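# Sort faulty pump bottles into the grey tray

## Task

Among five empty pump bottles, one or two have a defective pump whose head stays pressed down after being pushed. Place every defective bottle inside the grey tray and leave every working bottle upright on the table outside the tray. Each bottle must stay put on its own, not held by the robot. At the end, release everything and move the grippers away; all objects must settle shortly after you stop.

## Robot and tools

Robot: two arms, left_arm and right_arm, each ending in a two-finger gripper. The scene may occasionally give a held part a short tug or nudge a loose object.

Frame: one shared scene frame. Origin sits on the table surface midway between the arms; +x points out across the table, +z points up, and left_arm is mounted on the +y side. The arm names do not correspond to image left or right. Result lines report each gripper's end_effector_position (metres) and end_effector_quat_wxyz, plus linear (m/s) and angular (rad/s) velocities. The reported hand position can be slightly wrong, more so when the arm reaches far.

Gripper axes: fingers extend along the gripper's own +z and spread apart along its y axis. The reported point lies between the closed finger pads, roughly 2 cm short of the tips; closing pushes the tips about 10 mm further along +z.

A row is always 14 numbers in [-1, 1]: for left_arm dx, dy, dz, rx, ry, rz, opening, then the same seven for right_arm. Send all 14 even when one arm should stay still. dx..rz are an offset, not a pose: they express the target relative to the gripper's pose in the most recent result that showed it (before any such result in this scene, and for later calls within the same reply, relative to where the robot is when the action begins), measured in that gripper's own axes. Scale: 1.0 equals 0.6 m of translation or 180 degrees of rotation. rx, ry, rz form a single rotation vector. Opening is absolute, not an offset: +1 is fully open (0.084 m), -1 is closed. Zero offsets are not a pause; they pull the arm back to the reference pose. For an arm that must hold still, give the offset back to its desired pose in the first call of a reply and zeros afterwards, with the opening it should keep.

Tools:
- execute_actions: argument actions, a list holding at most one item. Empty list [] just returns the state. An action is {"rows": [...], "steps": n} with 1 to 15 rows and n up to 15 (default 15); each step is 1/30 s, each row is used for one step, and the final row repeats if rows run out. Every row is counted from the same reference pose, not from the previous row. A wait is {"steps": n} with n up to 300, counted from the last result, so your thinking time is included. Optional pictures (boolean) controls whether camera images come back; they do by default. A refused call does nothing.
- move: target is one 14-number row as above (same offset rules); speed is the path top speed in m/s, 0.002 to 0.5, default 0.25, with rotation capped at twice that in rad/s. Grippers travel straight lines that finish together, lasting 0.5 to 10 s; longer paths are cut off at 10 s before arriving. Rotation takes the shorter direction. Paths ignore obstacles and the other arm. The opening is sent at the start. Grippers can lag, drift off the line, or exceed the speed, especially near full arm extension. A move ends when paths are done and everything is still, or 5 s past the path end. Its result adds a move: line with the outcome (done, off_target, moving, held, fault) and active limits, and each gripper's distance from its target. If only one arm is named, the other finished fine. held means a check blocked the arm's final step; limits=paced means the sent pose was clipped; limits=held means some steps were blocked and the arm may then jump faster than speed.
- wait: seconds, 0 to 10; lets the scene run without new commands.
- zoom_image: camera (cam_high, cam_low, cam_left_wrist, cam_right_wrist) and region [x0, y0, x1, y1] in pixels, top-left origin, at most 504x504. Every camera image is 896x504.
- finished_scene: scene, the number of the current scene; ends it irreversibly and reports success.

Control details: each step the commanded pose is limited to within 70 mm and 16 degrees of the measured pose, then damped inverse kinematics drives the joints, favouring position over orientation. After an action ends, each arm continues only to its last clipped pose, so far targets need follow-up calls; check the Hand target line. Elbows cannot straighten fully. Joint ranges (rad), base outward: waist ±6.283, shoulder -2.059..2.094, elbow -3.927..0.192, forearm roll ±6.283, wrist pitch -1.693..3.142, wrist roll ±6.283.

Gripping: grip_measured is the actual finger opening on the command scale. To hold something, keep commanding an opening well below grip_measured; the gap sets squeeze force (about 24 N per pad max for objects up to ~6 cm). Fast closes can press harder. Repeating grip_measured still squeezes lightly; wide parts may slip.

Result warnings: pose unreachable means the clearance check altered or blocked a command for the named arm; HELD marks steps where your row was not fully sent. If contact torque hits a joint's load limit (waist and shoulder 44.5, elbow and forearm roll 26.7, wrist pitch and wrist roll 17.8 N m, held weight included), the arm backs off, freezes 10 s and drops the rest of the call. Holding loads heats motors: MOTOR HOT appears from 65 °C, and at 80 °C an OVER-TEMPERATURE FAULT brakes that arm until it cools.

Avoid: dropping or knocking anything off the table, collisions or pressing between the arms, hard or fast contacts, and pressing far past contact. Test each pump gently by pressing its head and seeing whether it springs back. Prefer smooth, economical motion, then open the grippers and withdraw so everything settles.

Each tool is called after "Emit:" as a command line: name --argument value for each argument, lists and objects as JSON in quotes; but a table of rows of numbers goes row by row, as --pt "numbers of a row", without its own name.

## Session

Emit:
execute_actions --actions '[]'

Scene clock: 0.00 s of 5100.00 s.
left_arm: end_effector_position=(+0.5404, +0.2623, +0.1555) grip_measured=+1.00 end_effector_quat_wxyz=(-0.168, +0.700, +0.694, -0.017) end_effector_velocity=(-0.000, -0.000, +0.000) end_effector_angular_velocity=(-0.000, -0.000, -0.001) | right_arm: end_effector_position=(+0.3525, -0.2957, +0.2485) grip_measured=+1.00 end_effector_quat_wxyz=(+0.001, +0.997, +0.074, -0.001) end_effector_velocity=(+0.000, -0.000, +0.000) end_effector_angular_velocity=(-0.000, -0.000, -0.000)
Joint positions: left_arm=[-0.129  0.343 -1.396  0.19   1.343 -1.733  0.084] | right_arm=[-0.003 -0.266 -0.924 -0.002  1.193  0.002  0.084]
Joint velocities: left_arm=[-0.    -0.     0.    -0.    -0.     0.001  0.   ] | right_arm=[-0.     0.    -0.002 -0.     0.001  0.    -0.   ]
Motor temperatures (°C, as the motors report them): left_arm=[24 22 26 30 33 24] | right_arm=[23 23 24 19 21 26]
Hand target (left_arm): +0.540, +0.262, +0.155; -0.168, +0.700, +0.694, -0.017
Hand target (right_arm): +0.353, -0.296, +0.249; +0.001, +0.997, +0.074, -0.001

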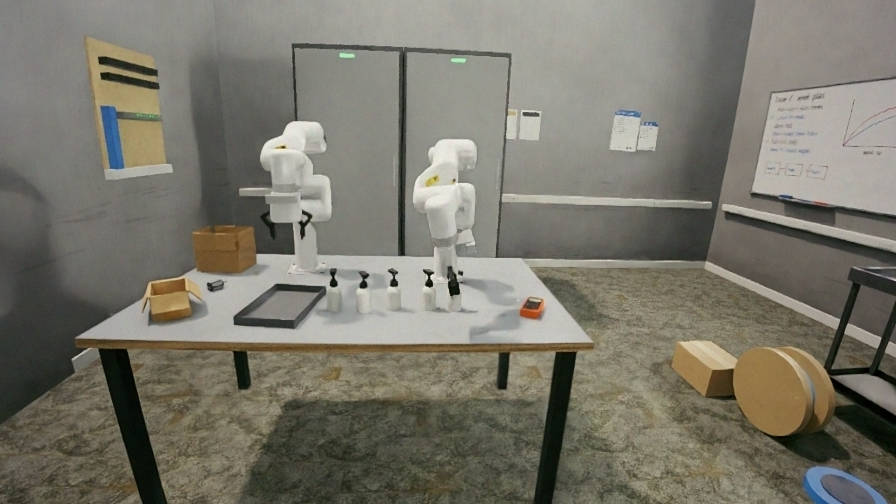

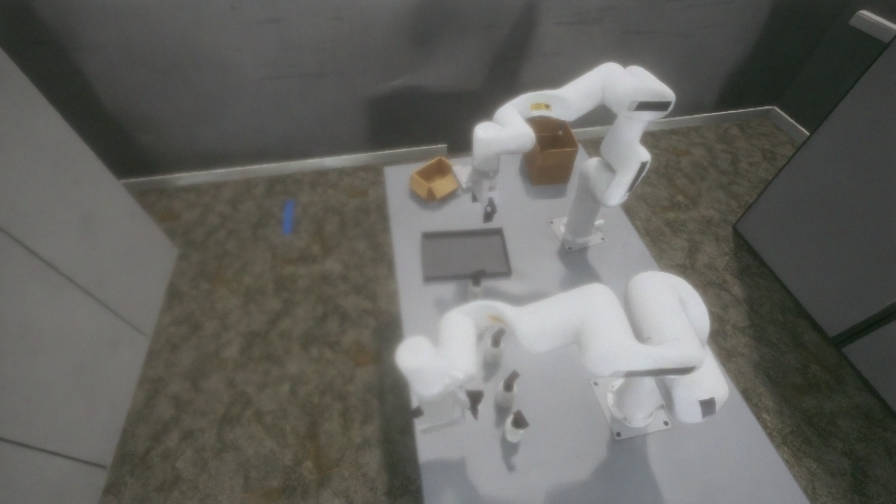

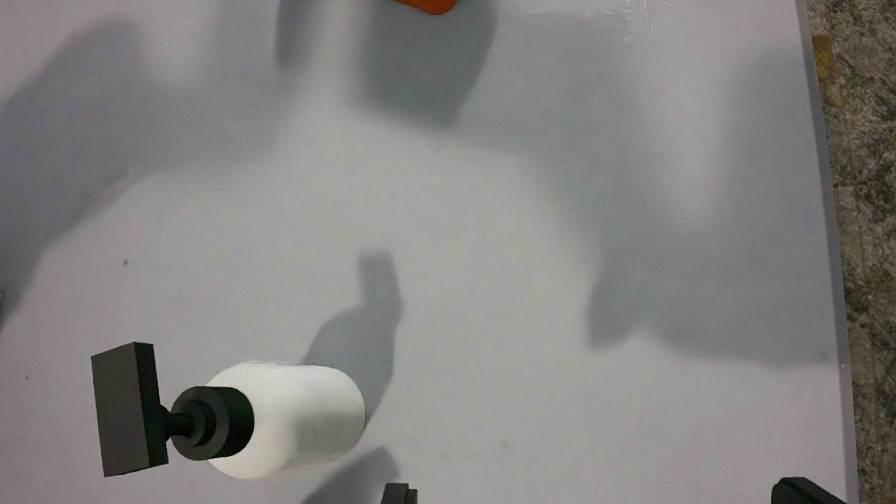

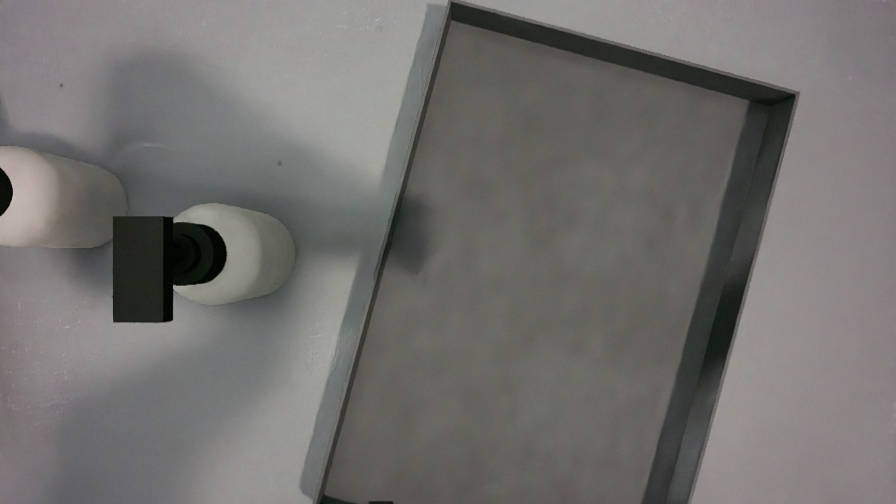

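Emit:
move --target '[0.032,-0.171,0.01,-0.012,-0.1194,-0.4976,-1,0.0595,-0.257,0.114,0,0,0.047,-1]' --speed 0.4

Scene clock: 9.03 s of 5100.00 s.
left_arm: end_effector_position=(+0.4405, +0.2803, +0.1799) grip_measured=-1.00 end_effector_quat_wxyz=(-0.001, +0.000, +1.000, -0.001) end_effector_velocity=(-0.001, -0.000, +0.001) end_effector_angular_velocity=(+0.004, -0.007, +0.011) | right_arm: end_effector_position=(+0.3648, -0.1380, +0.1802) grip_measured=-1.00 end_effector_quat_wxyz=(+0.001, +1.000, +0.000, -0.001) end_effector_velocity=(+0.000, +0.001, -0.001) end_effector_angular_velocity=(+0.000, -0.000, -0.001)
Joint positions: left_arm=[ 0.004 -0.244 -0.742 -0.002  0.988 -3.107  0.   ] | right_arm=[ 0.337  0.006 -1.008 -0.     1.004  0.489  0.   ]
Joint velocities: left_arm=[-0.003 -0.009  0.008  0.005 -0.005 -0.016  0.   ] | right_arm=[ 0.002  0.003 -0.002  0.    -0.002  0.003  0.   ]
Motor temperatures (°C, as the motors report them): left_arm=[24 22 27 30 33 24] | right_arm=[23 24 25 19 21 26]
Hand target (left_arm): +0.440, +0.280, +0.180; -0.001, -0.000, +1.000, -0.001
Hand target (right_arm): +0.365, -0.138, +0.180; +0.001, +1.000, +0.000, -0.001
Off the commanded pose (left_arm): 0.001 m, 0 deg.
Off the commanded pose (right_arm): 0.001 m, 0 deg.
After step 90, 3.40 s passed at rest.
move: done

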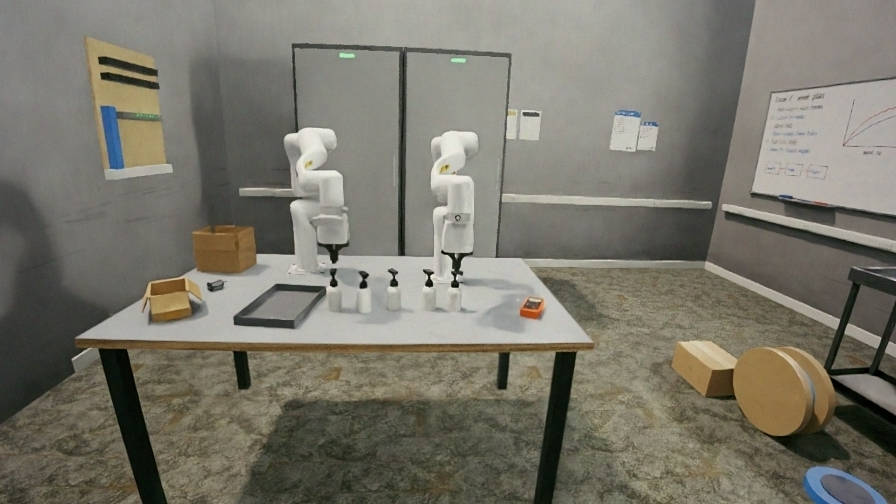

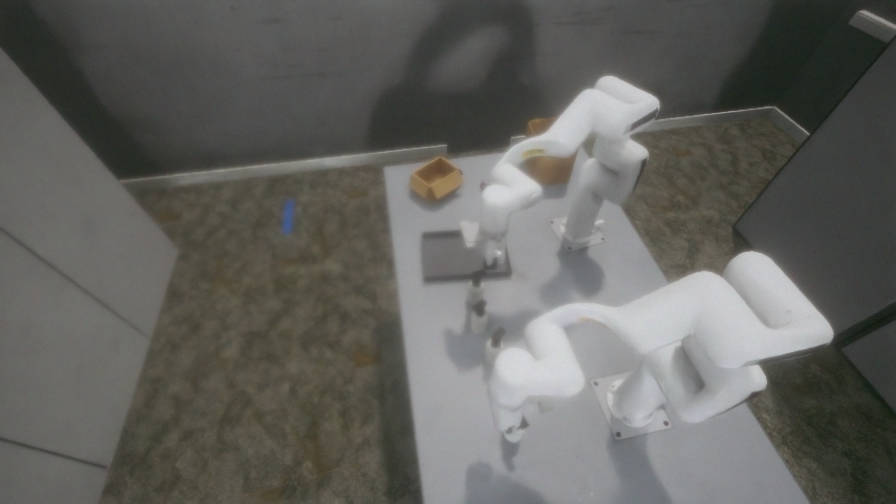

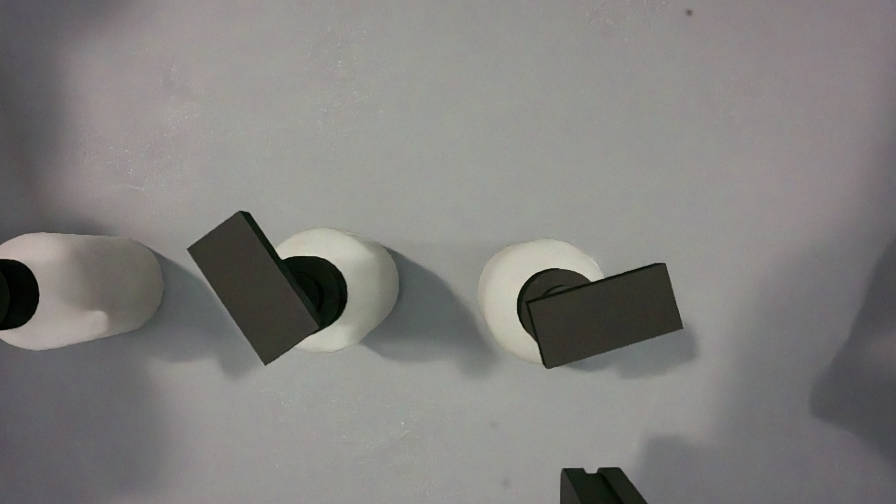

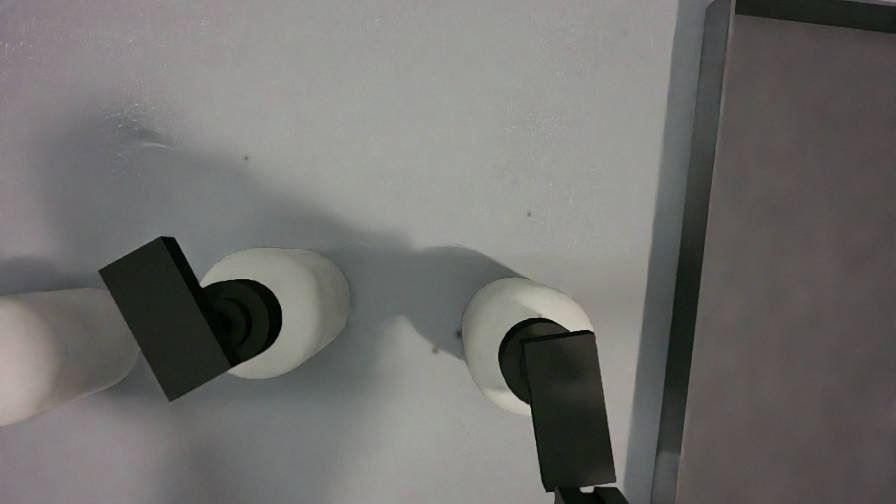

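Emit:
move --target '[0.078,0.002,0.015,0,0,0,-1,0.052,-0.001,0.011,0,0,0,-1]'

Emit:
move --target '[0,0,0.04,0,0,0,-1,0,0,0.04,0,0,0,-1]' --speed 0.04

Emit:
move --target '[0,0,-0.042,0,0,0,-1,0,0,-0.042,0,0,0,-1]' --speed 0.1

Emit:
move --target '[0.008,-0.153,0,0,0,0,-1,0.024,-0.173,0,0,0,0,-1]'

Emit:
zoom_image --camera "cam_high" --region '[290,220,500,330]'

Scene clock: 15.70 s of 5100.00 s.
left_arm: end_effector_position=(+0.3940, +0.2815, +0.1709) grip_measured=-1.00 end_effector_quat_wxyz=(-0.001, +0.000, +1.000, -0.001) end_effector_velocity=(-0.002, +0.000, +0.001) end_effector_angular_velocity=(-0.000, -0.002, +0.001) | right_arm: end_effector_position=(+0.3958, -0.1373, +0.1736) grip_measured=-1.00 end_effector_quat_wxyz=(+0.001, +1.000, +0.000, -0.001) end_effector_velocity=(+0.001, +0.000, -0.001) end_effector_angular_velocity=(-0.000, +0.001, -0.000)
Joint positions: left_arm=[ 0.012 -0.402 -0.575 -0.002  0.98  -3.099  0.   ] | right_arm=[ 0.308  0.105 -1.107 -0.     1.005  0.46   0.   ]
Joint velocities: left_arm=[ 0.001 -0.011  0.008 -0.001  0.001  0.     0.   ] | right_arm=[-0.001  0.005 -0.005  0.     0.    -0.001  0.   ]
Motor temperatures (°C, as the motors report them): left_arm=[24 22 28 30 33 24] | right_arm=[23 24 26 19 21 26]
Hand target (left_arm): +0.394, +0.282, +0.171; -0.001, +0.000, +1.000, -0.001
Hand target (right_arm): +0.396, -0.137, +0.174; +0.001, +1.000, +0.000, -0.001
Off the commanded pose (left_arm): 0.000 m, 0 deg.
Off the commanded pose (right_arm): 0.000 m, 0 deg.
After step 90, 2.73 s passed at rest.
move: done

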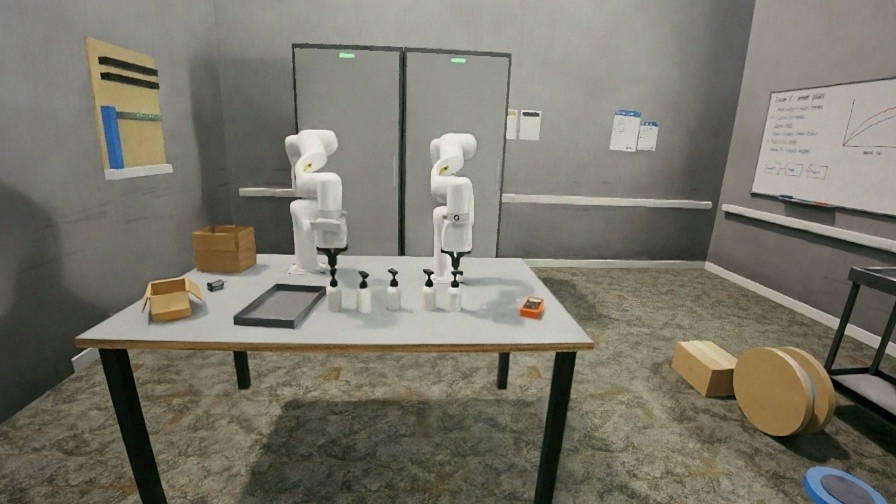

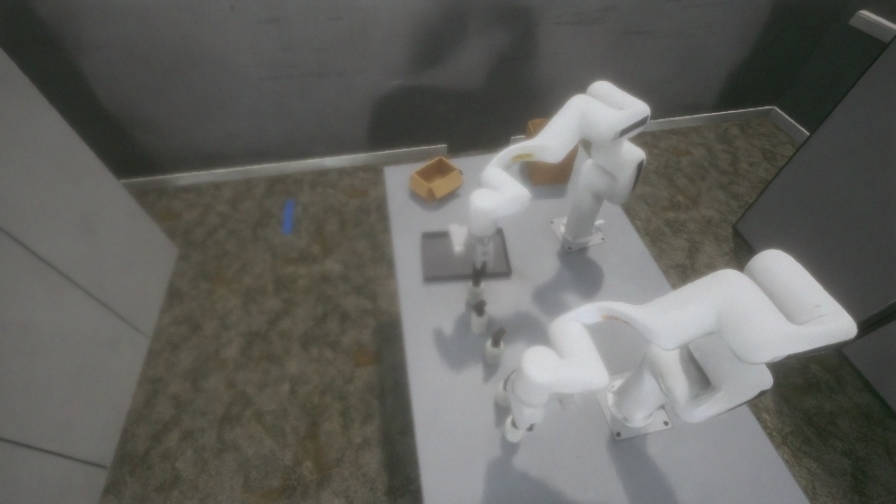

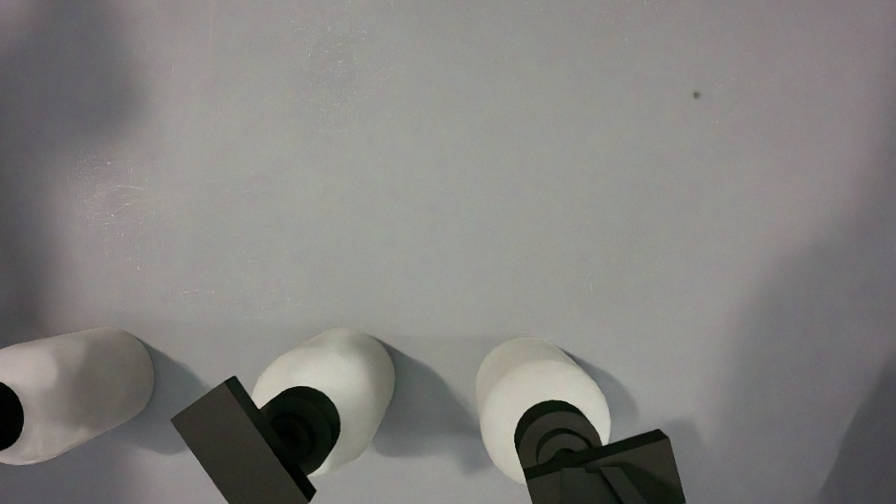

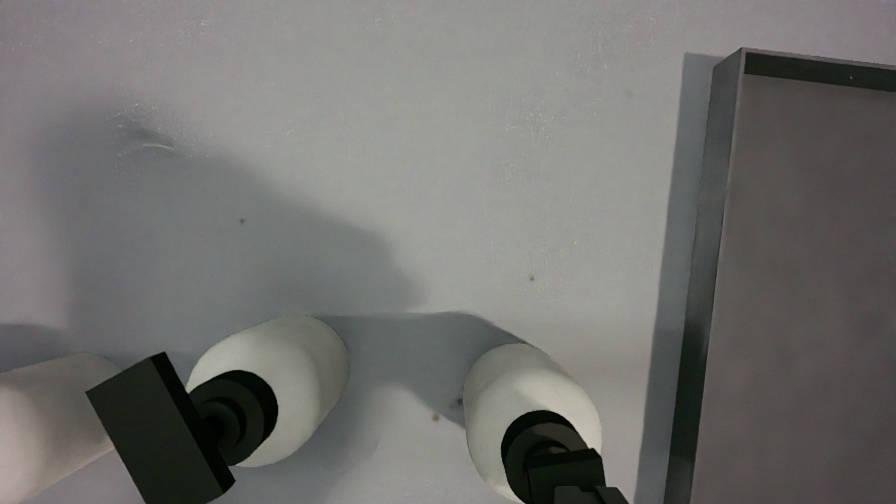

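Scene clock: 16.67 s of 5100.00 s.
left_arm: end_effector_position=(+0.3941, +0.2814, +0.1473) grip_measured=-1.00 end_effector_quat_wxyz=(-0.001, +0.000, +1.000, -0.001) end_effector_velocity=(-0.000, -0.000, -0.003) end_effector_angular_velocity=(-0.001, +0.001, -0.002) | right_arm: end_effector_position=(+0.3959, -0.1372, +0.1502) grip_measured=-1.00 end_effector_quat_wxyz=(+0.001, +1.000, +0.000, -0.001) end_effector_velocity=(+0.000, +0.000, -0.003) end_effector_angular_velocity=(+0.000, -0.000, +0.000)
Joint positions: left_arm=[ 0.012 -0.362 -0.535 -0.003  0.899 -3.099  0.   ] | right_arm=[ 0.308  0.135 -1.073 -0.     0.94   0.46   0.   ]
Joint velocities: left_arm=[ 0.     0.005  0.004 -0.001 -0.008  0.002  0.   ] | right_arm=[-0.     0.004  0.003 -0.    -0.007 -0.     0.   ]
Motor temperatures (°C, as the motors report them): left_arm=[24 22 28 30 33 24] | right_arm=[23 24 26 19 21 26]
Hand target (left_arm): +0.394, +0.281, +0.147; -0.001, +0.000, +1.000, -0.001
Hand target (right_arm): +0.396, -0.137, +0.150; +0.001, +1.000, +0.000, -0.001
Off the commanded pose (left_arm): 0.000 m, 0 deg.
Off the commanded pose (right_arm): 0.001 m, 0 deg.
move: done

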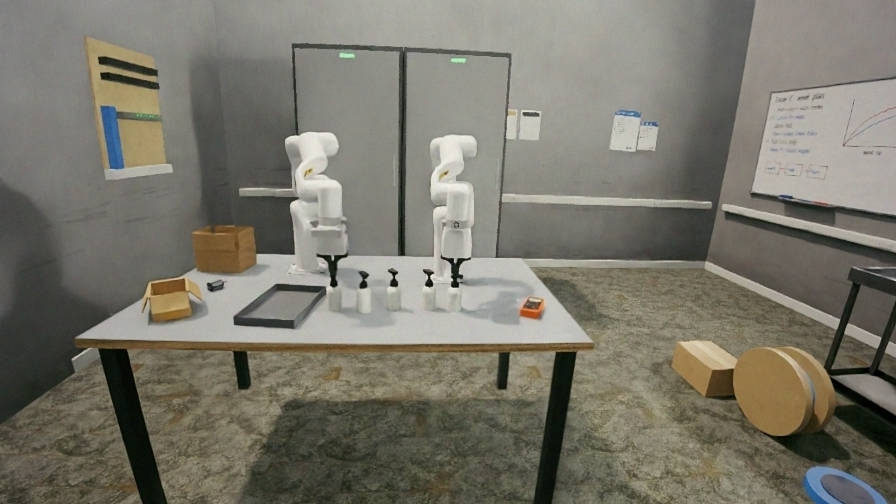

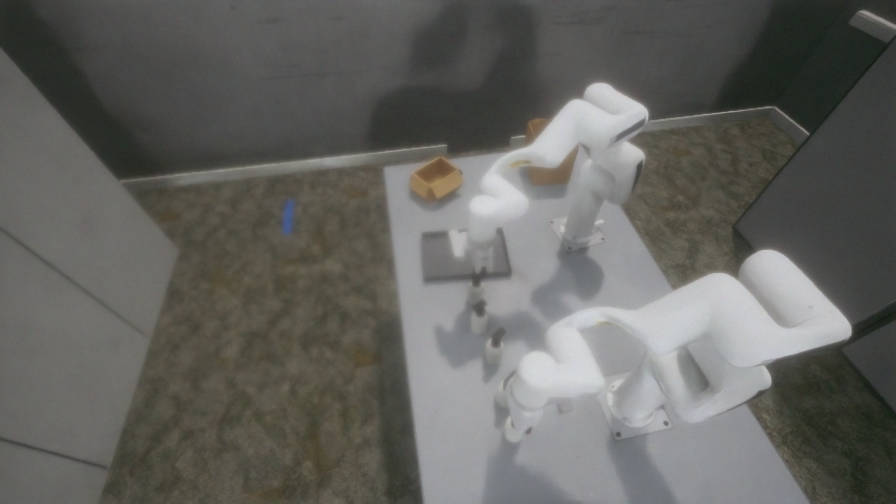

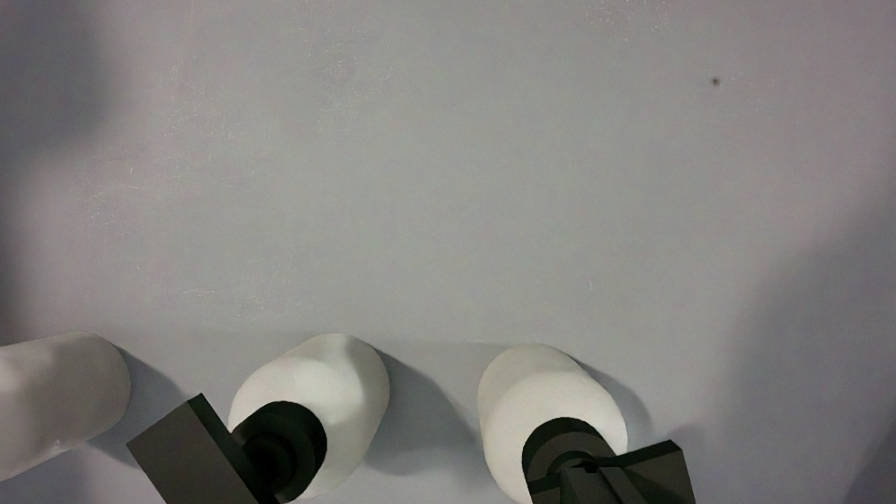

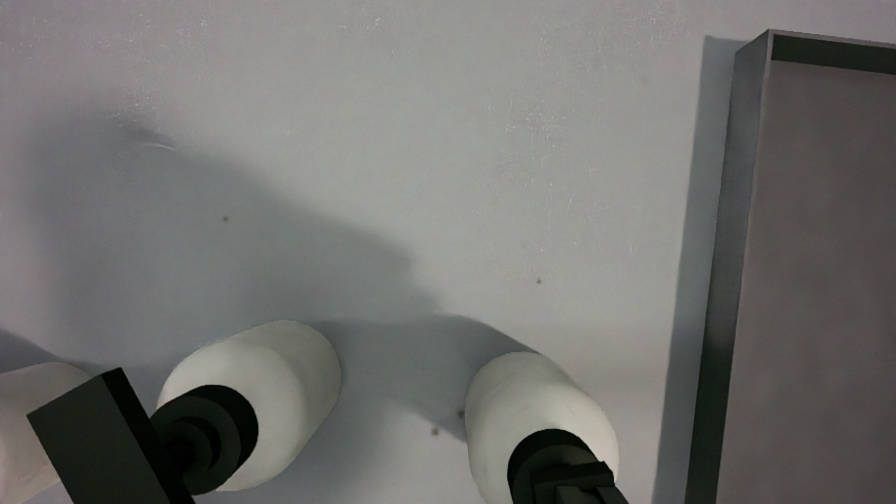

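Scene clock: 17.53 s of 5100.00 s.
left_arm: end_effector_position=(+0.3939, +0.2815, +0.1721) grip_measured=-1.00 end_effector_quat_wxyz=(-0.001, +0.000, +1.000, -0.001) end_effector_velocity=(+0.000, +0.001, +0.003) end_effector_angular_velocity=(-0.000, -0.001, -0.000) | right_arm: end_effector_position=(+0.3959, -0.1373, +0.1749) grip_measured=-1.00 end_effector_quat_wxyz=(+0.001, +1.000, +0.000, -0.001) end_effector_velocity=(+0.001, +0.000, +0.003) end_effector_angular_velocity=(+0.002, -0.003, -0.000)
Joint positions: left_arm=[ 0.012 -0.404 -0.578 -0.002  0.984 -3.099  0.   ] | right_arm=[ 0.308  0.103 -1.109 -0.     1.008  0.46   0.   ]
Joint velocities: left_arm=[ 0.002 -0.003 -0.005 -0.     0.006  0.002  0.   ] | right_arm=[-0.    -0.003 -0.005 -0.     0.005  0.     0.   ]
Motor temperatures (°C, as the motors report them): left_arm=[24 22 28 30 33 24] | right_arm=[23 24 26 19 21 26]
Hand target (left_arm): +0.394, +0.282, +0.172; -0.001, +0.000, +1.000, -0.001
Hand target (right_arm): +0.396, -0.137, +0.175; +0.001, +1.000, +0.000, -0.001
Off the commanded pose (left_arm): 0.000 m, 0 deg.
Off the commanded pose (right_arm): 0.001 m, 0 deg.
move: done

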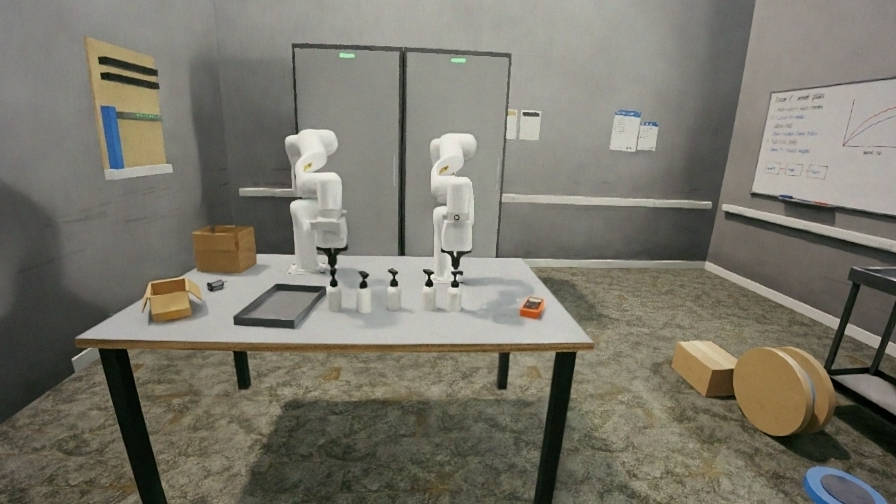

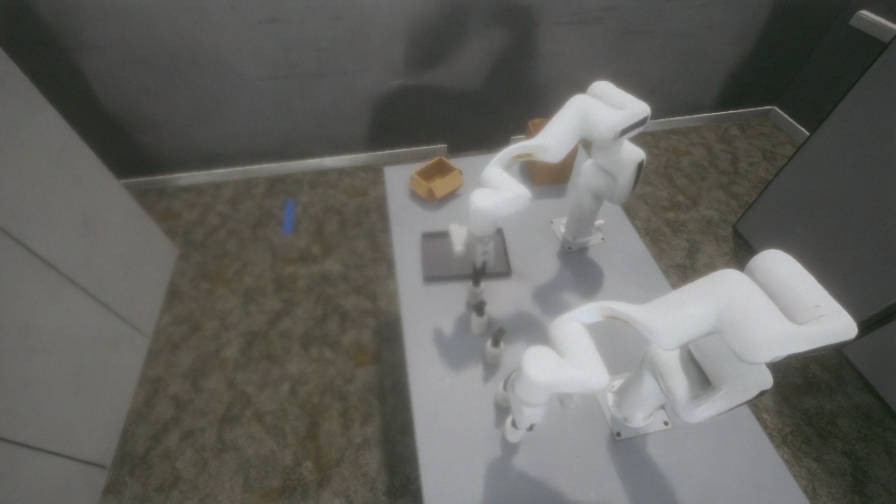

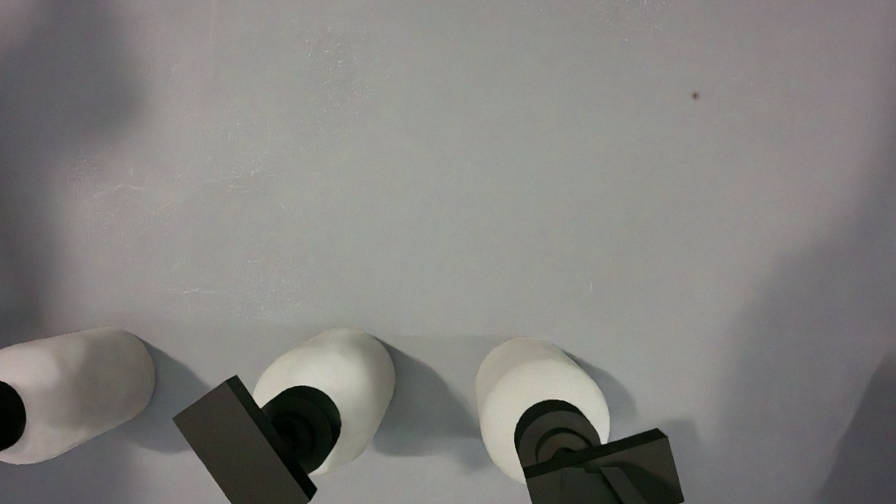

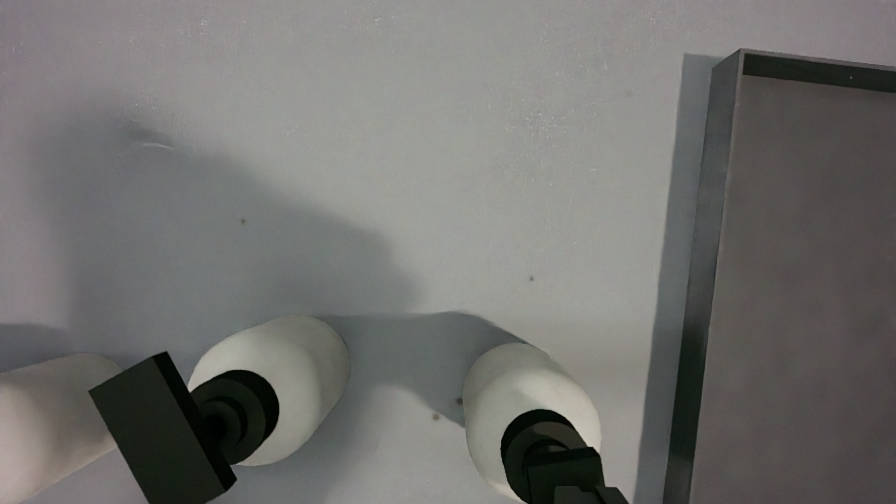

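Scene clock: 18.60 s of 5100.00 s.
left_arm: end_effector_position=(+0.3890, +0.1902, +0.1724) grip_measured=-1.00 end_effector_quat_wxyz=(-0.001, +0.000, +1.000, -0.001) end_effector_velocity=(-0.000, -0.002, -0.001) end_effector_angular_velocity=(+0.001, +0.002, -0.001) | right_arm: end_effector_position=(+0.4102, -0.0339, +0.1750) grip_measured=-1.00 end_effector_quat_wxyz=(+0.000, +1.000, +0.000, -0.001) end_effector_velocity=(+0.000, +0.002, -0.001) end_effector_angular_velocity=(-0.003, +0.003, +0.001)
Joint positions: left_arm=[-0.255 -0.391 -0.589 -0.003  0.981 -3.367  0.   ] | right_arm=[ 0.464  0.32  -1.399  0.     1.08   0.616  0.   ]
Joint velocities: left_arm=[-0.007  0.004 -0.002  0.001 -0.    -0.007  0.   ] | right_arm=[ 0.003  0.009 -0.012 -0.001  0.007  0.002  0.   ]
Motor temperatures (°C, as the motors report them): left_arm=[24 22 28 30 33 24] | right_arm=[23 24 26 19 21 26]
Hand target (left_arm): +0.389, +0.190, +0.172; -0.001, +0.000, +1.000, -0.001
Hand target (right_arm): +0.410, -0.034, +0.175; +0.001, +1.000, +0.000, -0.001
Off the commanded pose (left_arm): 0.000 m, 0 deg.
Off the commanded pose (right_arm): 0.000 m, 0 deg.
move: done

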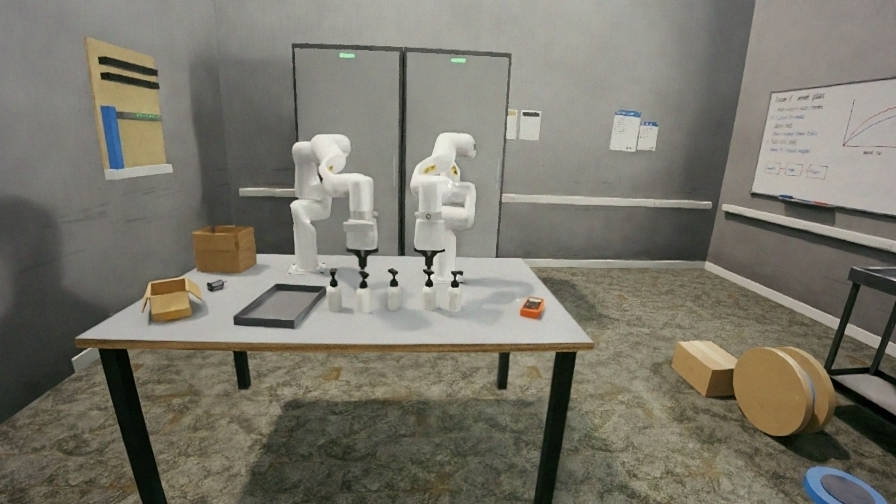

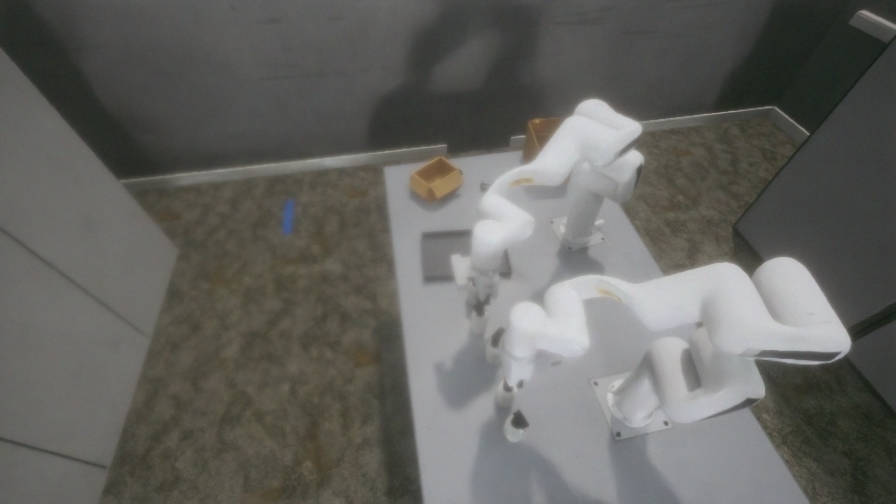

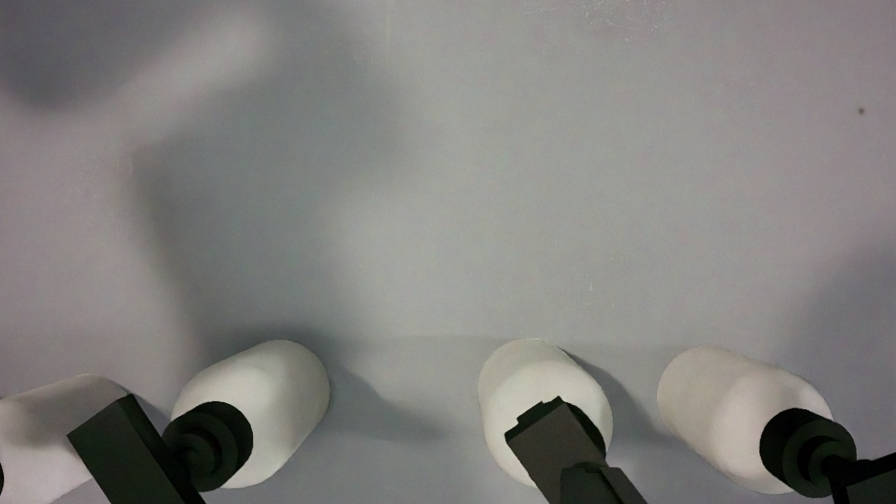

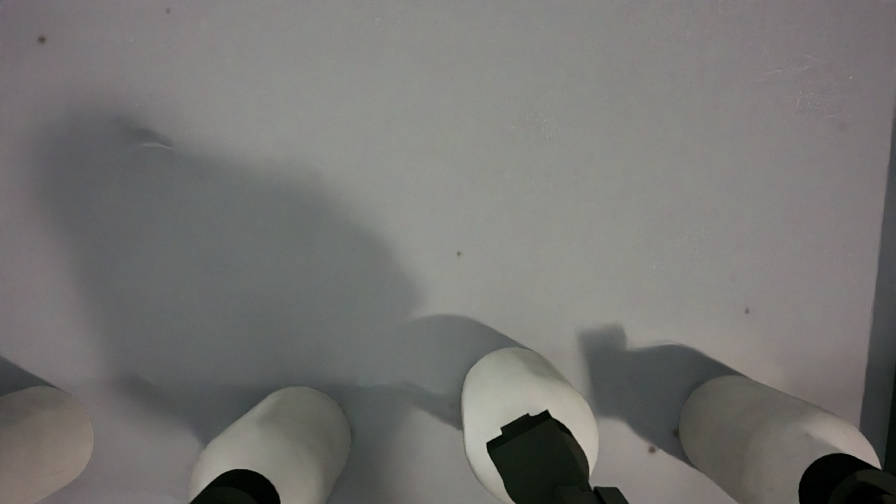

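Region (290, 220, 500, 330) of cam_high's 896x504 image, scaled by 2.400, with more detail than that image has; it fills the top 264 rows of this view, and the rest is white.

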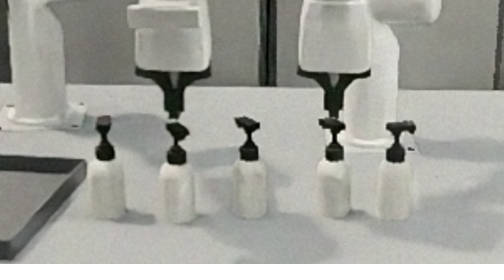

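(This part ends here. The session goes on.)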